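# Lift the outer hanger off the rack rail

## Task

Two hangers hang on the rail. Remove the one that is farther from the table's centre, then keep it up in the air, gripped firmly by exactly one closed gripper. At the end it must be upright, above the table, clear of the rail and of everything else. The other hanger must still hang on the rail, the rack must stand upright, and neither the rack nor the other hanger may be held. A rack that tips more than a little ends the scene as a failure, and a loose hold also fails.

## Robot and tools

Robot: two 6-joint arms with parallel grippers, named left_arm and right_arm. The names are not image sides. Bases in the scene frame: left_arm at (-0.047, +0.253, 0) m, quat_wxyz (+0.997, 0, 0, -0.073); right_arm at (-0.029, -0.292, 0) m, quat_wxyz (+0.998, 0, 0, +0.067).

Scene frame: origin on the table top midway between the arms, +x out over the table, +z up, left_arm on the +y side. Results report every gripper pose in this frame: end_effector_position (m) and end_effector_quat_wxyz. That point sits between the finger pads, about 1 cm short of the fingertips. The fingers extend along the gripper's +z axis and close along its y axis. Printed hand positions can be somewhat wrong, more so when the arm reaches far.

execute_actions, argument "actions": a list holding one item or nothing.
- Empty list: no motion, just returns the current state.
- Move: {"rows": [...], "steps": n}, n from 1 to 15 (15 if omitted), each step 1/30 s. Every row covers one step; if rows run out, the last one repeats. Up to 15 rows.
- Wait: {"steps": n} with no rows, n up to 300; it returns when that many steps have passed since the previous result, counting the time you spend replying.
Optional "pictures": true/false; images come by default.

A row is one flat list of 14 numbers for both arms together, even if only one arm moves: left_arm waist, shoulder, elbow, wrist pitch, wrist yaw, wrist roll, opening, then the same seven for right_arm. The six joint values are absolute target angles in radians (not offsets), in the same form as the Joint positions line. Stated ranges per arm: waist -2.618 to 3.054, shoulder 0.000 to 3.142, elbow 0.000 to 3.142, wrist pitch -1.571 to 1.571, wrist yaw -1.571 to 1.571, wrist roll -2.094 to 2.094. True limits may differ by up to 0.036 rad either way. A call is rejected, and nothing is sent, if a target exceeds a range end by over 0.036 rad and lies beyond the joint's current angle. Targets past the true end get clipped there and a "joint sent to its limit" line appears (possibly referring to an earlier move still running); missing that line does not prove there is more room.
Opening is an absolute value from -1 (closed) to +1 (fully open, 0.094 m between pads). Away from the extremes, the fingers go to where grip_measured would read the value you gave.

Motion limits: each step, the target actually sent stays within a fixed distance of the measured angle: 0.202 rad waist, 0.258 shoulder, 0.238 elbow, 0.573 wrist pitch, 0.522 wrist yaw and roll. If the targets would move a gripper over 70 mm from where it is measured, they are all shrunk toward the current angles. So far goals need several calls. Between calls the arms keep heading for the last row sent, until everything has nearly stopped or a step is HELD; after that only a new action moves them further. Fingers still in motion finish their travel.

Result lines: the state line (left_arm: … | right_arm: …) with gripper poses; Joint positions and Joint velocities, one block per arm, six joints (rad, rad/s) followed by pad gap (m, m/s); grip_measured, the finger opening on the command scale (each gripper may be off by up to about 1 mm, constant in a scene). "joint command not followed" means a clearance check changed or blocked joint targets on some steps while the rest of the row ran. HELD marks steps where your row was not (fully) sent. MOTOR HOT warns from 75 °C; OVER-TEMPERATURE FAULT means an arm was stopped (at 90 °C for 10 s; at 100 °C the arm goes limp and drops until cooled). Holding loads warms motors, so keep holds short and avoid straining poses.

Gripping: to hold, command an opening below grip_measured; around 0.03 below gives a secure grip, a smaller margin a lighter one. Pads push about 50 to 62 N at most, less on thin parts (under about 2 mm) such as a hanger hook or wire, and may spike on first contact. A hanger is thin, so grip firmly and check it does not slip.

zoom_image: {"camera": name, "region": [x0, y0, x1, y1]} in pixels with (0,0) top-left, at most 504 by 504, on the camera's latest image. Cameras: cam_high and cam_low (504x504), cam_left_wrist and cam_right_wrist (616x616, fisheye). Use them to tell which hanger lies farther from the table centre and to confirm the grip.

read_manual: {"section": "licences"} returns URDF licence text only; it moves nothing.

finished_scene: {"scene": number of the current scene} ends and grades it, irreversibly; the goal must hold at that moment and after. Its result gives the next task. Replying without any tool call ends everything.

Avoid: tipping or shoving the rack, disturbing the other hanger, dropping the hanger, pushing anything off the table, arms colliding or pressing each other, slamming into things. A loose object may occasionally be nudged by an outside push, so recheck before finishing. Smooth, economical motion and speed are preferred. Lift the hanger up off the rail before moving it sideways, then park it upright over the table away from the rack, holding with one gripper while the other stays empty.

Each tool is called after ">>>" as name(argument=value, ...), one argument or row to a line, values as JSON.

## Session

>>> execute_actions(
  actions=[],
)

Scene clock: 0.00 s of 4000.00 s.
left_arm: end_effector_position=(+0.3281, +0.2028, +0.4169) grip_measured=+1.000 end_effector_quat_wxyz=(+0.716, +0.052, +0.695, -0.044) | right_arm: end_effector_position=(+0.3510, -0.2371, +0.4033) grip_measured=+1.000 end_effector_quat_wxyz=(+0.702, -0.052, +0.709, +0.046)
Joint positions: left_arm=[ 0.01   1.04   1.055  0.013 -0.     0.013  0.094] | right_arm=[ 0.007  1.055  1.045  0.001  0.002 -0.007  0.094]
Joint velocities: left_arm=[ 0.002 -0.012 -0.012  0.007  0.022 -0.037  0.   ] | right_arm=[-0.002 -0.022 -0.002  0.007 -0.051 -0.022  0.   ]
Motor temperatures (°C, as the motors report them): left_arm=[27 30 31 33 29 29] | right_arm=[25 30 32 38 29 28]

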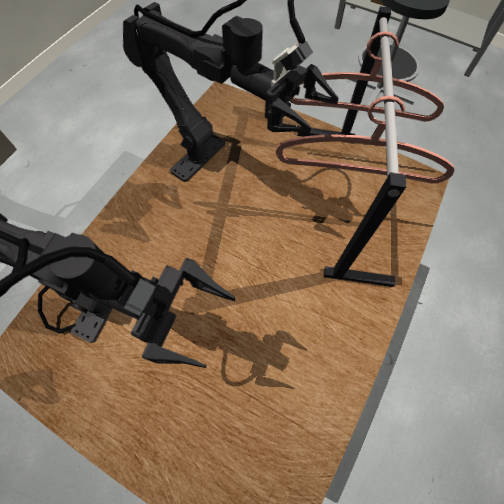

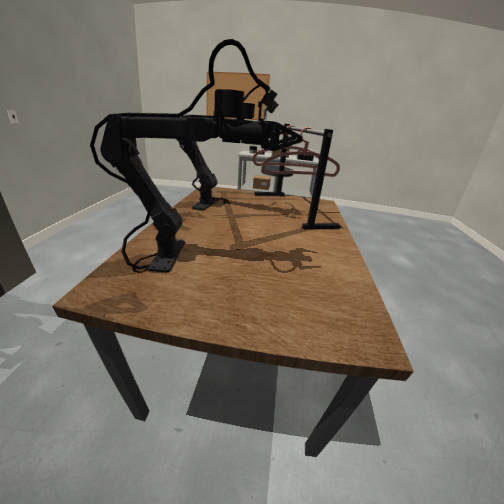

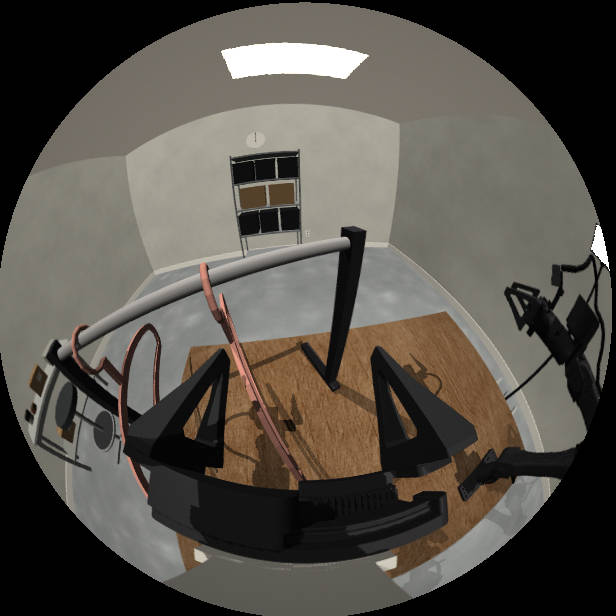

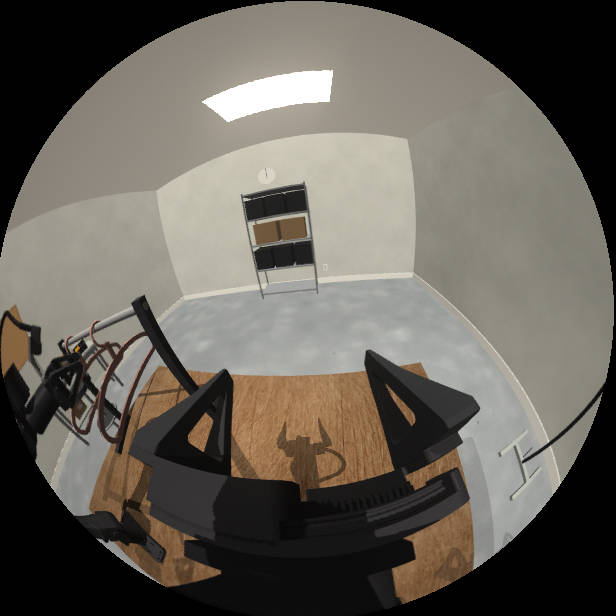

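>>> zoom_image(
  camera="cam_high",
  region=[250, 0, 470, 300],
)

>>> zoom_image(
  camera="cam_low",
  region=[220, 100, 380, 240],
)

Region (250, 0, 470, 300) of cam_high's 504x504 image, scaled by 1.680, with more detail than that image has; it fills the left 370 columns of this view, and the rest is white.

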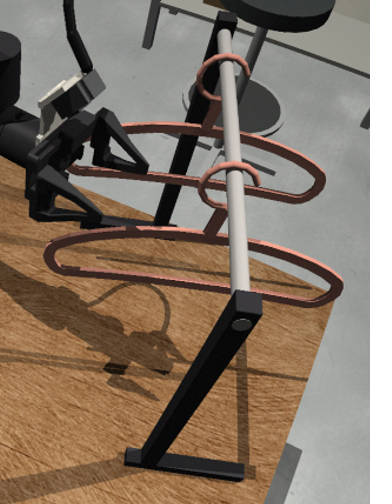

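Region (220, 100, 380, 240) of cam_low's 504x504 image, scaled by 3.150, with more detail than that image has; it fills the top 441 rows of this view, and the rest is white.

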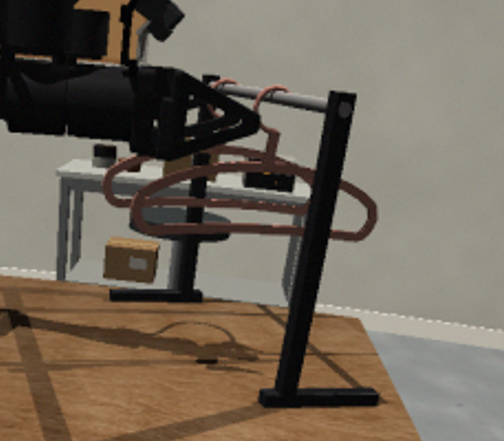

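>>> execute_actions(
  actions=[
    {"rows":[[0.01,1.04,1.07,0.01,-0.04,0.06,0.9,0.007,1.055,1.045,0.001,0.002,-0.007,1],[0.01,1.04,1.07,0.01,-0.09,0.13,0.8,0.007,1.055,1.045,0.001,0.002,-0.007,1],[0.01,1.04,1.07,0.01,-0.15,0.2,0.7,0.007,1.055,1.045,0.001,0.002,-0.007,1],[0.01,1.04,1.07,0.01,-0.21,0.27,0.6,0.007,1.055,1.045,0.001,0.002,-0.007,1],[0.01,1.04,1.07,0.01,-0.27,0.34,0.5,0.007,1.055,1.045,0.001,0.002,-0.007,1],[0.01,1.04,1.07,0.01,-0.33,0.41,0.4,0.007,1.055,1.045,0.001,0.002,-0.007,1],[0.01,1.04,1.07,0.01,-0.39,0.48,0.3,0.007,1.055,1.045,0.001,0.002,-0.007,1],[0.01,1.04,1.07,0.01,-0.45,0.55,0.2,0.007,1.055,1.045,0.001,0.002,-0.007,1],[0.01,1.04,1.07,0.01,-0.51,0.62,0.2,0.007,1.055,1.045,0.001,0.002,-0.007,1],[0.01,1.04,1.07,0.01,-0.57,0.69,0.2,0.007,1.055,1.045,0.001,0.002,-0.007,1],[0.01,1.04,1.07,0.01,-0.63,0.76,0.2,0.007,1.055,1.045,0.001,0.002,-0.007,1],[0.01,1.04,1.07,0.01,-0.69,0.83,0.2,0.007,1.055,1.045,0.001,0.002,-0.007,1],[0.01,1.04,1.07,0.01,-0.75,0.9,0.2,0.007,1.055,1.045,0.001,0.002,-0.007,1],[0.01,1.04,1.07,0.01,-0.81,0.97,0.2,0.007,1.055,1.045,0.001,0.002,-0.007,1],[0.01,1.04,1.07,0.01,-0.87,1.04,0.2,0.007,1.055,1.045,0.001,0.002,-0.007,1]],"steps":15},
  ],
)

>>> execute_actions(
  actions=[
    {"rows":[[0.012,1.04,1.07,0.02,-0.93,1.11,0.2,0.007,1.055,1.045,0.001,0.002,-0.007,1],[0.014,1.045,1.07,0.03,-0.99,1.18,0.2,0.007,1.055,1.045,0.001,0.002,-0.007,1],[0.016,1.05,1.07,0.04,-1.05,1.25,0.2,0.007,1.055,1.045,0.001,0.002,-0.007,1],[0.018,1.06,1.065,0.055,-1.11,1.32,0.2,0.007,1.055,1.045,0.001,0.002,-0.007,1],[0.021,1.075,1.055,0.075,-1.17,1.39,0.2,0.007,1.055,1.045,0.001,0.002,-0.007,1],[0.024,1.09,1.045,0.1,-1.22,1.45,0.2,0.007,1.055,1.045,0.001,0.002,-0.007,1],[0.027,1.105,1.03,0.125,-1.27,1.5,0.2,0.007,1.055,1.045,0.001,0.002,-0.007,1],[0.03,1.12,1.015,0.15,-1.31,1.54,0.2,0.007,1.055,1.045,0.001,0.002,-0.007,1],[0.033,1.135,1.005,0.175,-1.34,1.56,0.2,0.007,1.055,1.045,0.001,0.002,-0.007,1],[0.036,1.15,0.995,0.2,-1.36,1.57,0.2,0.007,1.055,1.045,0.001,0.002,-0.007,1],[0.039,1.165,0.985,0.22,-1.375,1.57,0.2,0.007,1.055,1.045,0.001,0.002,-0.007,1],[0.042,1.18,0.975,0.24,-1.385,1.57,0.2,0.007,1.055,1.045,0.001,0.002,-0.007,1],[0.045,1.195,0.965,0.26,-1.39,1.57,0.2,0.007,1.055,1.045,0.001,0.002,-0.007,1],[0.048,1.207,0.958,0.275,-1.39,1.57,0.2,0.007,1.055,1.045,0.001,0.002,-0.007,1],[0.05,1.212,0.955,0.28,-1.39,1.57,0.2,0.007,1.055,1.045,0.001,0.002,-0.007,1]],"steps":15},
  ],
)

Scene clock: 84.53 s of 4000.00 s.
left_arm: end_effector_position=(+0.3096, +0.3095, +0.4160) grip_measured=+0.202 end_effector_quat_wxyz=(+0.586, +0.091, +0.693, +0.411) | right_arm: end_effector_position=(+0.3510, -0.2371, +0.4036) grip_measured=+1.000 end_effector_quat_wxyz=(+0.703, -0.052, +0.708, +0.046)
Joint positions: left_arm=[ 0.01   1.04   1.055  0.013 -0.618  0.759  0.056] | right_arm=[ 0.007  1.055  1.045  0.002  0.002 -0.007  0.094]
Joint velocities: left_arm=[-0.007 -0.002 -0.007  0.007 -1.619  1.81   0.   ] | right_arm=[-0.007 -0.002  0.002 -0.081  0.037 -0.022  0.   ]
Motor temperatures (°C, as the motors report them): left_arm=[27 30 33 38 29 29] | right_arm=[25 30 35 44 29 28]
Steps of this call (steps 1 to 90: nothing new was sent; then 81.03 s passed at rest; steps 91 to 105: all 15 steps of this action). Readings (joint positions):
91: left_arm=[0.010 1.040 1.055 0.013 -0.004 0.020] | right_arm=[0.007 1.055 1.045 0.001 0.002 -0.007]
92: left_arm=[0.010 1.040 1.055 0.013 -0.016 0.038] | right_arm=[0.007 1.055 1.045 0.002 0.002 -0.007]
94: left_arm=[0.010 1.040 1.055 0.013 -0.067 0.105] | right_arm=[0.007 1.055 1.045 0.002 0.002 -0.007]
98: left_arm=[0.010 1.040 1.055 0.013 -0.236 0.308] | right_arm=[0.007 1.055 1.045 0.002 0.002 -0.007]
105: the state above

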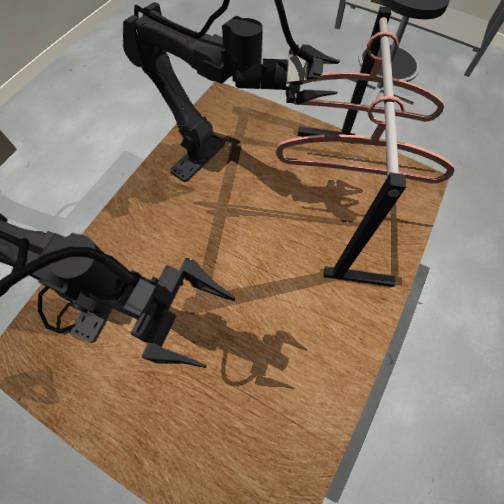

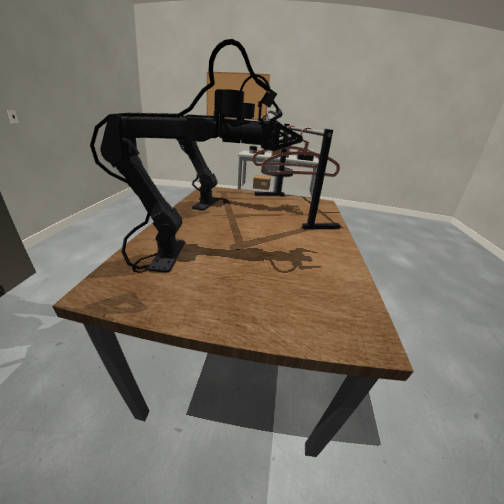

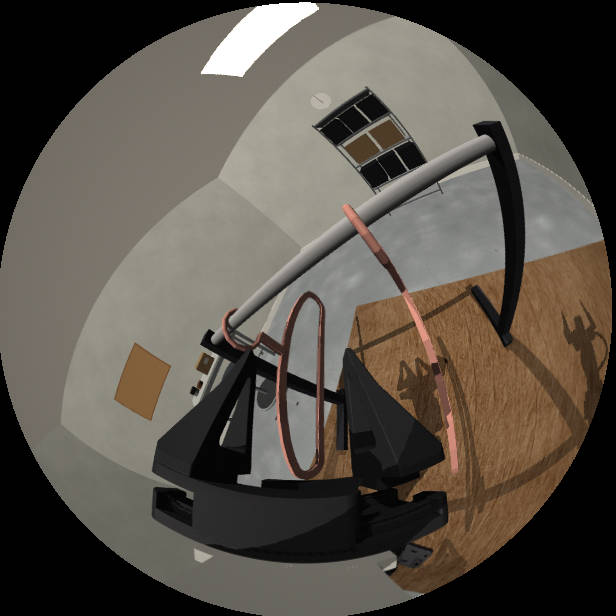

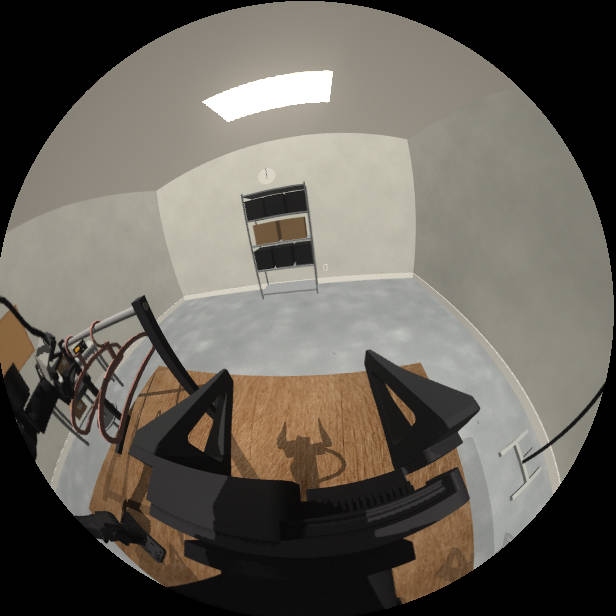

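Scene clock: 85.03 s of 4000.00 s.
left_arm: end_effector_position=(+0.2606, +0.3936, +0.3667) grip_measured=+0.202 end_effector_quat_wxyz=(+0.143, +0.118, +0.699, +0.690) | right_arm: end_effector_position=(+0.3510, -0.2371, +0.4036) grip_measured=+1.000 end_effector_quat_wxyz=(+0.703, -0.052, +0.708, +0.046)
Joint positions: left_arm=[ 0.037  1.192  0.973  0.195 -1.31   1.512  0.056] | right_arm=[ 0.007  1.055  1.045  0.002  0.002 -0.007  0.094]
Joint velocities: left_arm=[ 0.061  0.452 -0.295  0.447 -0.432  0.418 -0.   ] | right_arm=[-0.007 -0.002 -0.002 -0.022 -0.051  0.051  0.   ]
Motor temperatures (°C, as the motors report them): left_arm=[27 30 33 38 29 29] | right_arm=[25 30 35 44 29 28]
Steps of this call (steps 1 to 15: all 15 steps of this action). Readings (joint positions):
1: left_arm=[0.010 1.040 1.055 0.013 -0.676 0.826] | right_arm=[0.007 1.055 1.045 0.002 0.002 -0.007]
2: left_arm=[0.010 1.040 1.055 0.013 -0.735 0.895] | right_arm=[0.007 1.055 1.045 0.002 0.002 -0.007]
4: left_arm=[0.010 1.041 1.055 0.017 -0.853 1.033] | right_arm=[0.007 1.055 1.045 0.002 0.002 -0.007]
8: left_arm=[0.016 1.075 1.051 0.071 -1.082 1.295] | right_arm=[0.007 1.055 1.045 0.002 0.002 -0.007]
15: the state above

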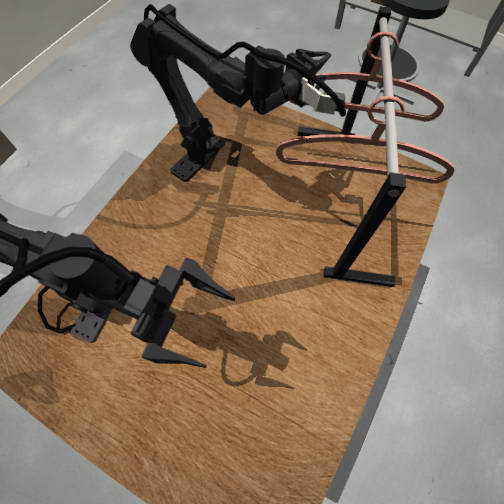

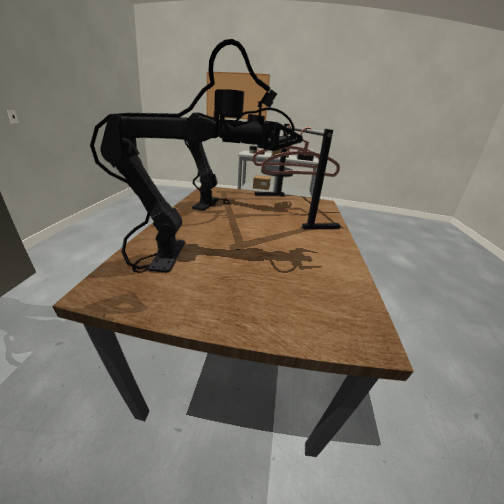

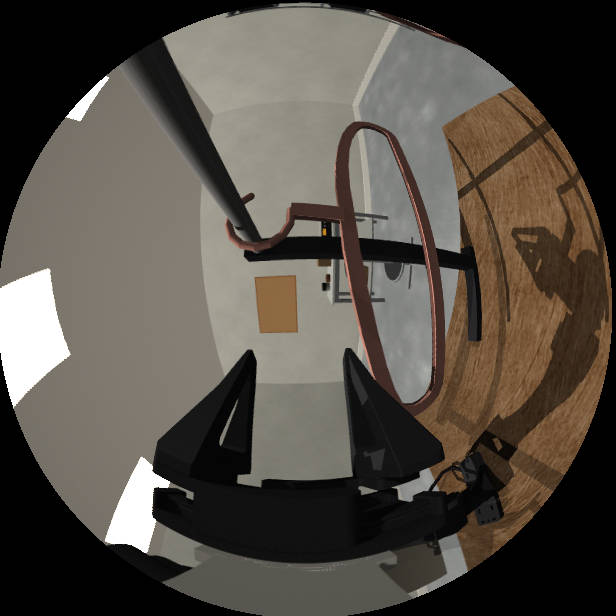

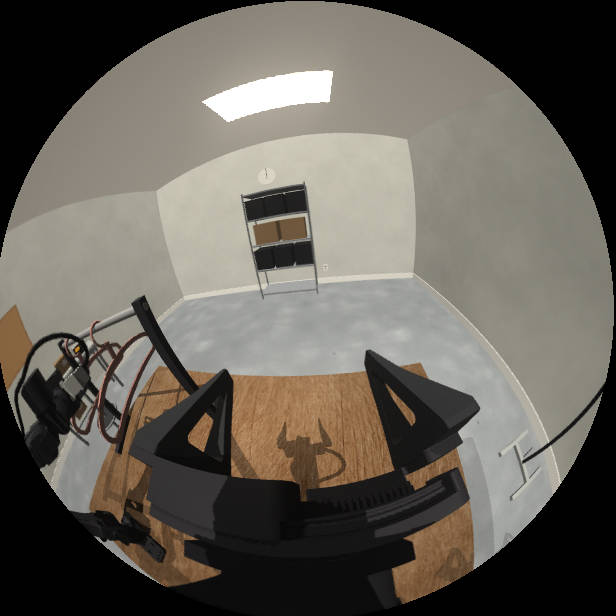

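>>> execute_actions(
  actions=[],
)

Scene clock: 98.77 s of 4000.00 s.
left_arm: end_effector_position=(+0.2560, +0.3977, +0.3588) grip_measured=+0.202 end_effector_quat_wxyz=(+0.103, +0.109, +0.699, +0.699) | right_arm: end_effector_position=(+0.3510, -0.2371, +0.4036) grip_measured=+1.000 end_effector_quat_wxyz=(+0.703, -0.052, +0.708, +0.046)
Joint positions: left_arm=[ 0.04   1.221  0.953  0.259 -1.377  1.57   0.056] | right_arm=[ 0.007  1.055  1.045  0.002  0.002 -0.007  0.094]
Joint velocities: left_arm=[ 0.002  0.002  0.012  0.051 -0.007 -0.022 -0.001] | right_arm=[-0.002  0.012 -0.012 -0.007 -0.081  0.022  0.   ]
Motor temperatures (°C, as the motors report them): left_arm=[27 30 32 37 29 29] | right_arm=[25 30 35 45 29 28]
Steps of this call (steps 1 to 30: the robot went on to your last target; steps 31 to 100: nothing new was sent; then 10.40 s passed at rest). Readings (joint positions):
1: left_arm=[0.039 1.205 0.965 0.204 -1.322 1.524] | right_arm=[0.007 1.055 1.045 0.002 0.002 -0.007]
2: left_arm=[0.039 1.214 0.958 0.209 -1.332 1.534] | right_arm=[0.007 1.055 1.045 0.002 0.002 -0.007]
4: left_arm=[0.040 1.221 0.953 0.218 -1.346 1.547] | right_arm=[0.007 1.055 1.045 0.002 0.002 -0.007]
8: left_arm=[0.040 1.221 0.953 0.242 -1.364 1.561] | right_arm=[0.007 1.055 1.045 0.002 0.002 -0.007]
100: the state above
All arms were judged still, so your last target was given up. Only a new action makes them travel on or press farther. Fingers that are still opening or closing keep moving.

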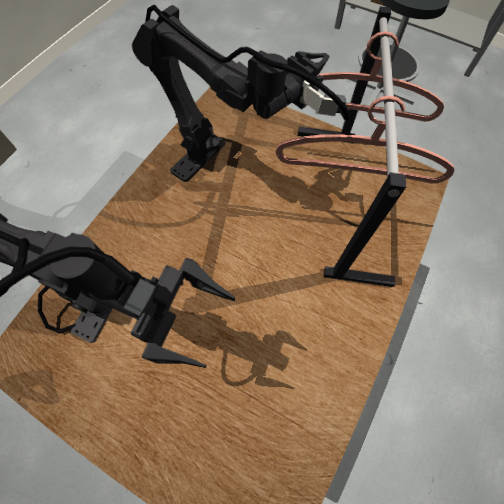

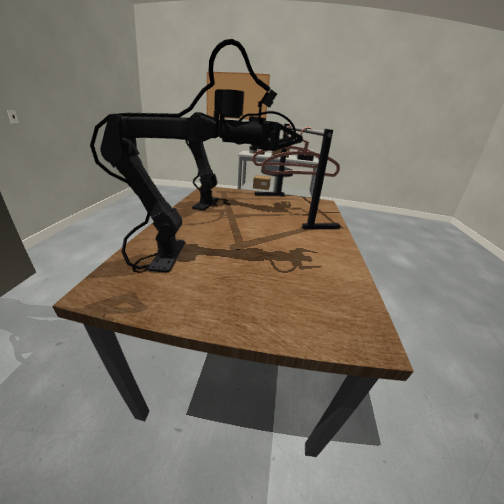

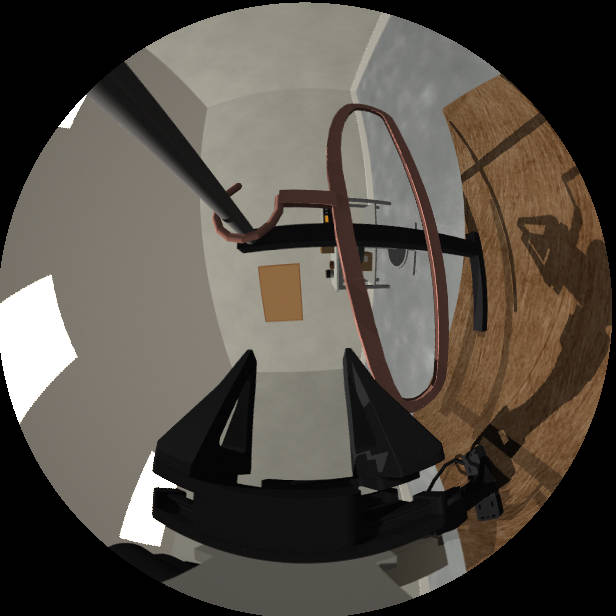

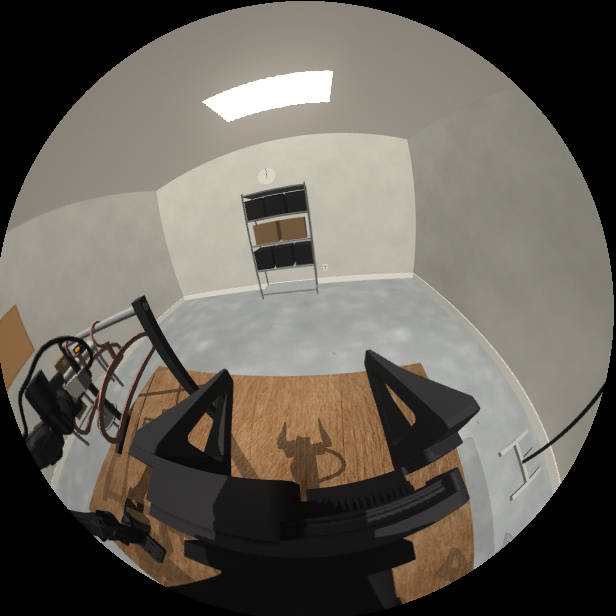

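>>> zoom_image(
  camera="cam_high",
  region=[220, 10, 470, 210],
)

>>> zoom_image(
  camera="cam_low",
  region=[200, 90, 360, 240],
)

Region (220, 10, 470, 210) of cam_high's 504x504 image, scaled by 2.016, with more detail than that image has; it fills the top 403 rows of this view, and the rest is white.

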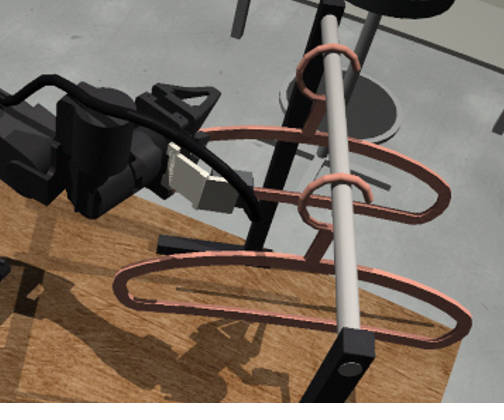

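Region (200, 90, 360, 240) of cam_low's 504x504 image, scaled by 3.150, with more detail than that image has; it fills the top 472 rows of this view, and the rest is white.

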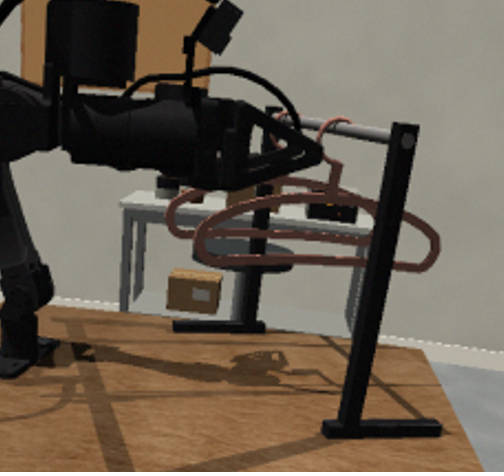

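>>> execute_actions(
  actions=[
    {"rows":[[0.05,1.216,0.937,0.30,-1.39,1.57,0.2,-0.03,0.99,0.98,0,0,0,1],[0.05,1.22,0.92,0.32,-1.39,1.57,0.2,-0.07,0.93,0.92,0,0,0,1],[0.05,1.224,0.90,0.345,-1.39,1.57,0.2,-0.11,0.87,0.86,0,0,0,1],[0.05,1.228,0.88,0.37,-1.39,1.57,0.2,-0.15,0.81,0.80,0,0,0,1],[0.05,1.233,0.86,0.39,-1.39,1.57,0.2,-0.19,0.75,0.74,0,0,0,1],[0.05,1.238,0.84,0.415,-1.39,1.57,0.2,-0.23,0.69,0.68,0,0,0,1],[0.05,1.243,0.82,0.44,-1.39,1.57,0.2,-0.27,0.63,0.62,0,0,0,1],[0.05,1.248,0.80,0.465,-1.39,1.57,0.2,-0.31,0.57,0.56,0,0,0,1],[0.05,1.253,0.78,0.49,-1.39,1.57,0.2,-0.35,0.51,0.50,0,0,0,1],[0.05,1.258,0.76,0.51,-1.39,1.57,0.2,-0.39,0.45,0.44,0,0,0,1],[0.05,1.263,0.74,0.535,-1.39,1.57,0.2,-0.43,0.39,0.38,0,0,0,1],[0.05,1.268,0.72,0.555,-1.39,1.57,0.2,-0.47,0.33,0.32,0,0,0,1],[0.05,1.272,0.705,0.575,-1.39,1.57,0.2,-0.50,0.27,0.26,0,0,0,1],[0.05,1.275,0.69,0.59,-1.39,1.57,0.2,-0.53,0.20,0.19,0,0,0,1]],"steps":15},
  ],
)

>>> execute_actions(
  actions=[
    {"rows":[[0.05,1.275,0.69,0.59,-1.39,1.57,0.2,-0.55,0.15,0.14,0,0,0,1],[0.05,1.275,0.69,0.59,-1.39,1.57,0.2,-0.56,0.11,0.1,0,0,0,1]],"steps":15},
  ],
)

Scene clock: 127.57 s of 4000.00 s.
left_arm: end_effector_position=(+0.2548, +0.3979, +0.2850) grip_measured=+0.202 end_effector_quat_wxyz=(+0.084, +0.127, +0.700, +0.698) | right_arm: end_effector_position=(+0.2128, -0.3833, +0.2514) grip_measured=+1.000 end_effector_quat_wxyz=(+0.702, +0.125, +0.688, -0.133)
Joint positions: left_arm=[ 0.04   1.268  0.709  0.499 -1.378  1.571  0.056] | right_arm=[-0.498  0.261  0.258  0.025  0.002 -0.006  0.094]
Joint velocities: left_arm=[-0.002  0.12  -0.374  0.403 -0.037 -0.022 -0.001] | right_arm=[-0.637 -1.233 -1.394 -0.227  0.051  0.022  0.   ]
Motor temperatures (°C, as the motors report them): left_arm=[27 30 32 37 29 29] | right_arm=[25 30 35 46 29 28]
Steps of this call (steps 1 to 90: nothing new was sent; then 25.30 s passed at rest; steps 91 to 105: all 15 steps of this action). Readings (joint positions):
91: left_arm=[0.040 1.221 0.953 0.261 -1.377 1.570] | right_arm=[0.004 1.049 1.035 0.009 0.001 -0.007]
92: left_arm=[0.040 1.221 0.950 0.270 -1.377 1.570] | right_arm=[-0.010 1.027 1.008 0.018 -0.002 -0.007]
94: left_arm=[0.040 1.221 0.929 0.301 -1.377 1.570] | right_arm=[-0.072 0.937 0.908 0.024 -0.004 -0.007]
98: left_arm=[0.040 1.226 0.847 0.370 -1.378 1.571] | right_arm=[-0.241 0.681 0.669 0.022 -0.001 -0.007]
105: the state above

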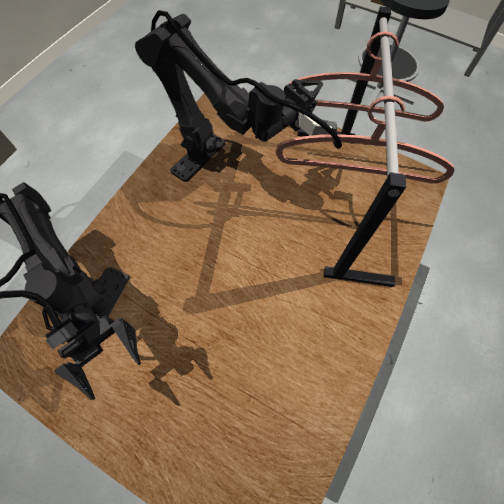

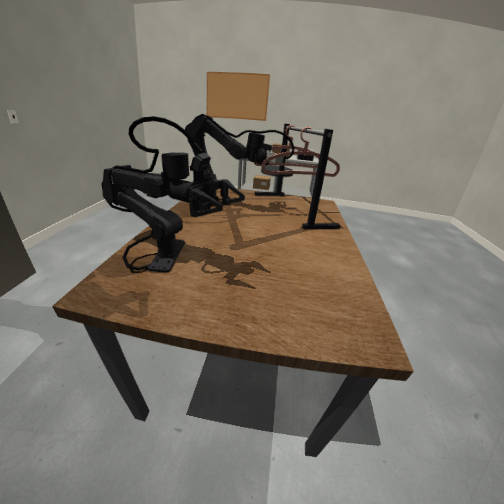

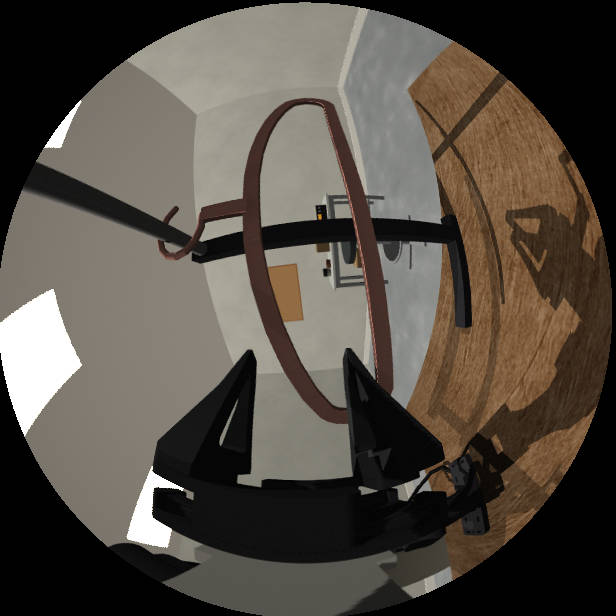

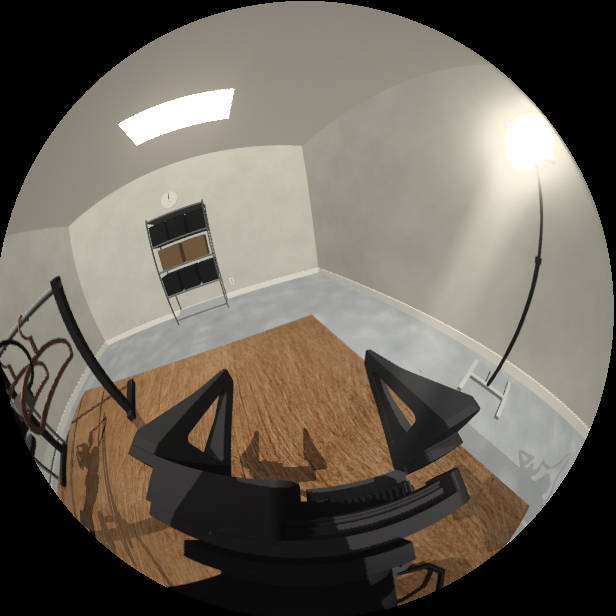

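Scene clock: 128.07 s of 4000.00 s.
left_arm: end_effector_position=(+0.2547, +0.3979, +0.2848) grip_measured=+0.202 end_effector_quat_wxyz=(+0.100, +0.112, +0.699, +0.699) | right_arm: end_effector_position=(+0.2034, -0.3937, +0.1963) grip_measured=+1.000 end_effector_quat_wxyz=(+0.679, +0.147, +0.704, -0.146)
Joint positions: left_arm=[ 0.04   1.274  0.692  0.566 -1.378  1.571  0.056] | right_arm=[-0.549  0.136  0.099  0.002  0.002 -0.006  0.094]
Joint velocities: left_arm=[-0.002 -0.032 -0.002  0.051  0.037 -0.051 -0.001] | right_arm=[ 0.012  0.002 -0.007  0.022 -0.007  0.007  0.   ]
Motor temperatures (°C, as the motors report them): left_arm=[27 30 32 37 29 29] | right_arm=[25 30 35 46 29 28]
Steps of this call (steps 1 to 15: all 15 steps of this action). Readings (joint positions):
1: left_arm=[0.040 1.272 0.699 0.508 -1.378 1.571] | right_arm=[-0.516 0.224 0.212 0.021 0.002 -0.006]
2: left_arm=[0.040 1.274 0.694 0.515 -1.378 1.571] | right_arm=[-0.531 0.189 0.170 0.019 0.002 -0.006]
4: left_arm=[0.040 1.274 0.692 0.530 -1.378 1.571] | right_arm=[-0.547 0.144 0.114 0.006 0.002 -0.006]
8: left_arm=[0.040 1.274 0.692 0.554 -1.378 1.571] | right_arm=[-0.549 0.136 0.099 0.000 0.002 -0.006]
15: the state above

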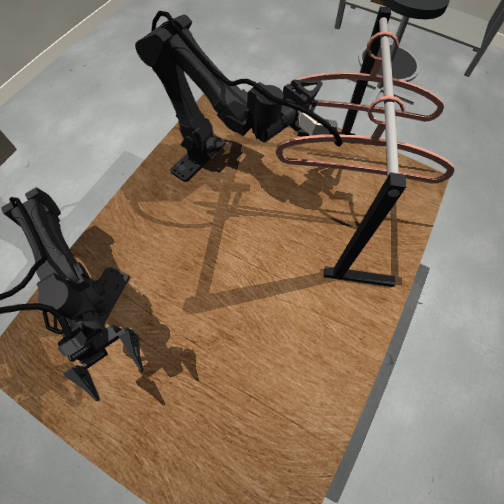

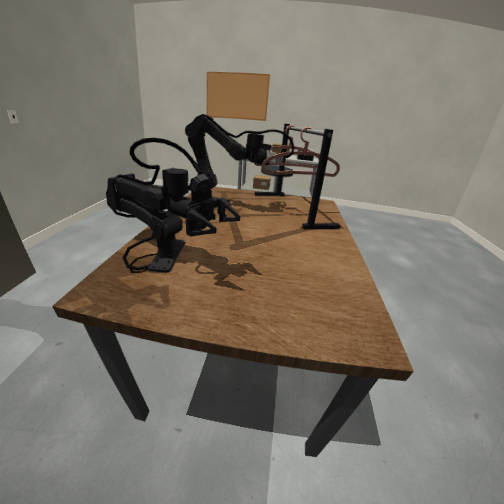

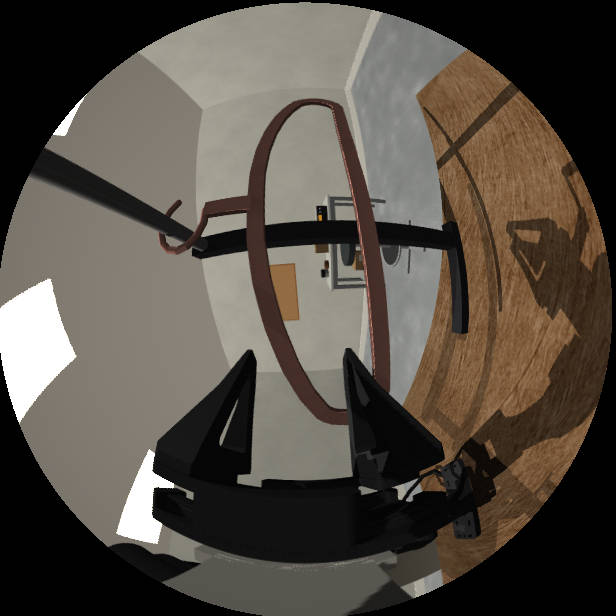

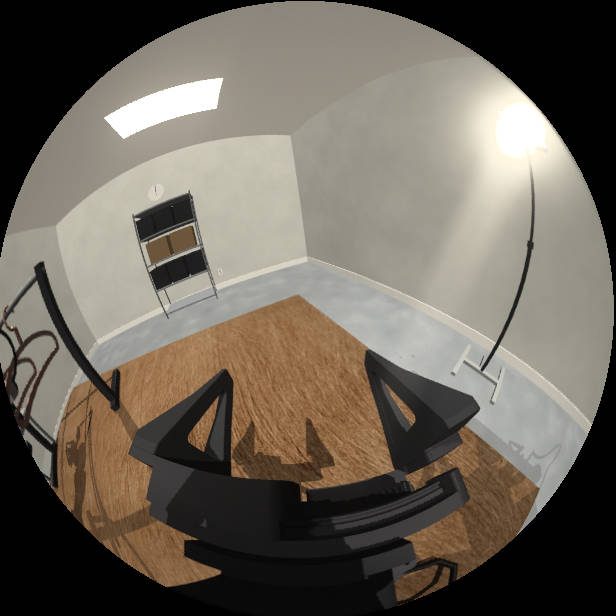

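>>> zoom_image(
  camera="cam_high",
  region=[240, 50, 400, 190],
)

Region (240, 50, 400, 190) of cam_high's 504x504 image, scaled by 3.150, with more detail than that image has; it fills the top 441 rows of this view, and the rest is white.

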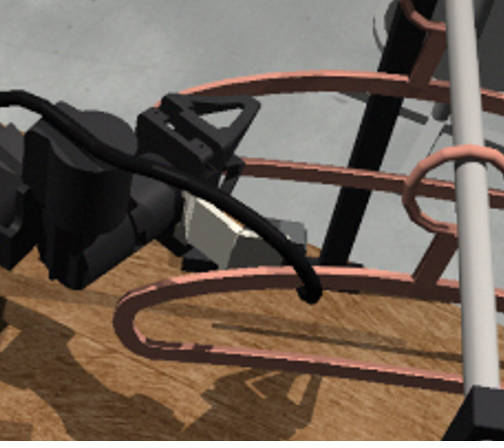

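>>> execute_actions(
  actions=[
    {"rows":[[0.05,1.29,0.675,0.62,-1.39,1.57,0.2,-0.56,0.11,0.1,0,0,0,1],[0.05,1.305,0.655,0.655,-1.39,1.57,0.2,-0.56,0.11,0.1,0,0,0,1],[0.05,1.32,0.635,0.69,-1.39,1.57,0.2,-0.56,0.11,0.1,0,0,0,1],[0.05,1.335,0.615,0.725,-1.39,1.57,0.2,-0.56,0.11,0.1,0,0,0,1],[0.05,1.35,0.595,0.76,-1.39,1.57,0.2,-0.56,0.11,0.1,0,0,0,1],[0.05,1.365,0.58,0.79,-1.39,1.57,0.2,-0.56,0.11,0.1,0,0,0,1]],"steps":15},
  ],
)

>>> zoom_image(
  camera="cam_high",
  region=[240, 50, 400, 190],
)

Scene clock: 137.10 s of 4000.00 s.
left_arm: end_effector_position=(+0.2564, +0.3977, +0.2414) grip_measured=+0.202 end_effector_quat_wxyz=(+0.091, +0.120, +0.700, +0.699) | right_arm: end_effector_position=(+0.2034, -0.3937, +0.1963) grip_measured=+1.000 end_effector_quat_wxyz=(+0.679, +0.147, +0.704, -0.146)
Joint positions: left_arm=[ 0.04   1.369  0.58   0.75  -1.378  1.572  0.056] | right_arm=[-0.549  0.136  0.099  0.002  0.002 -0.006  0.094]
Joint velocities: left_arm=[-0.017 -0.017 -0.002  0.125  0.007  0.037  0.   ] | right_arm=[-0.007 -0.007  0.007 -0.066  0.037  0.051  0.   ]
Motor temperatures (°C, as the motors report them): left_arm=[27 30 32 37 29 29] | right_arm=[25 30 35 46 29 28]
Steps of this call (steps 1 to 15: the robot went on to your last target; steps 16 to 90: nothing new was sent; then 5.53 s passed at rest; steps 91 to 105: all 15 steps of this action). Readings (joint positions):
91: left_arm=[0.040 1.275 0.692 0.572 -1.378 1.571] | right_arm=[-0.549 0.136 0.099 0.002 0.002 -0.006]
92: left_arm=[0.040 1.278 0.689 0.587 -1.378 1.571] | right_arm=[-0.549 0.136 0.099 0.002 0.002 -0.006]
94: left_arm=[0.040 1.293 0.668 0.632 -1.378 1.571] | right_arm=[-0.549 0.136 0.099 0.002 0.002 -0.006]
98: left_arm=[0.040 1.352 0.598 0.708 -1.378 1.571] | right_arm=[-0.549 0.136 0.099 0.002 0.002 -0.006]
105: the state above

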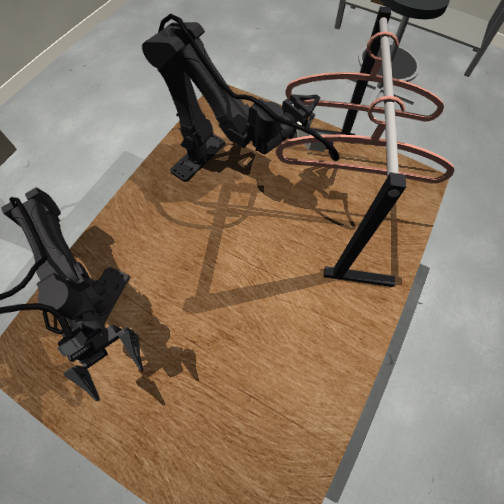

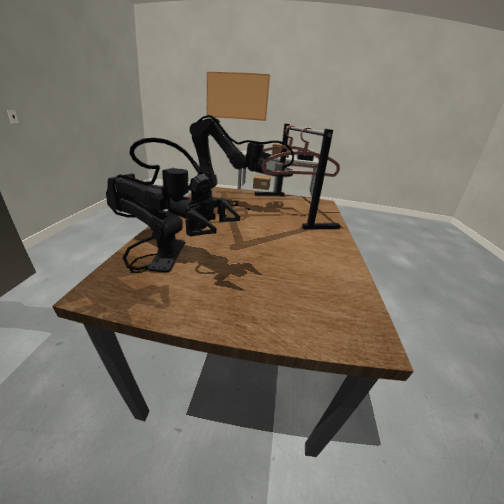

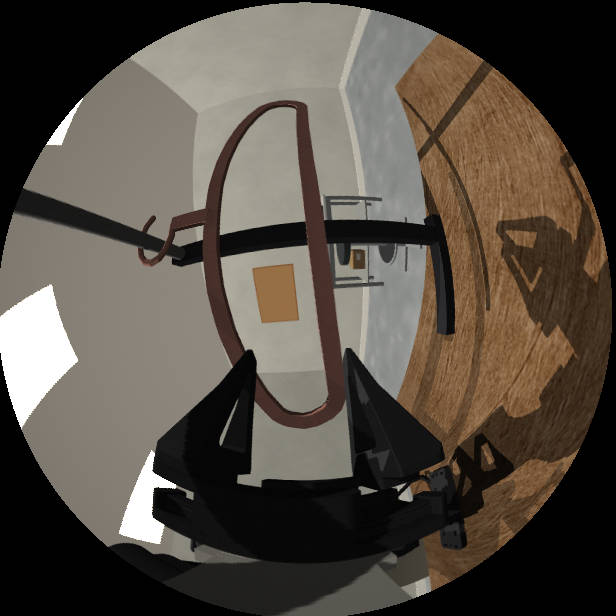

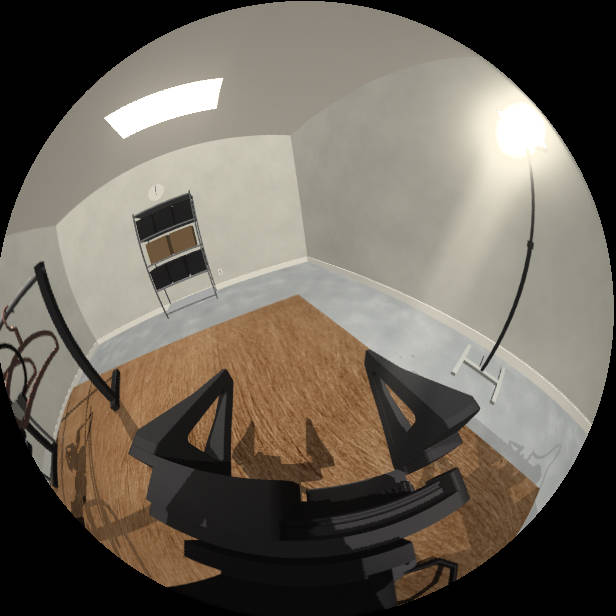

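Region (240, 50, 400, 190) of cam_high's 504x504 image, scaled by 3.150, with more detail than that image has; it fills the top 441 rows of this view, and the rest is white.

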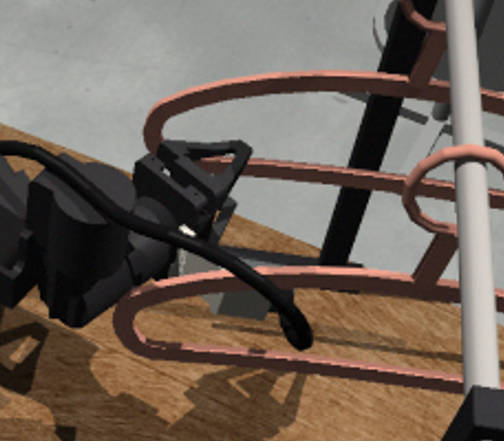

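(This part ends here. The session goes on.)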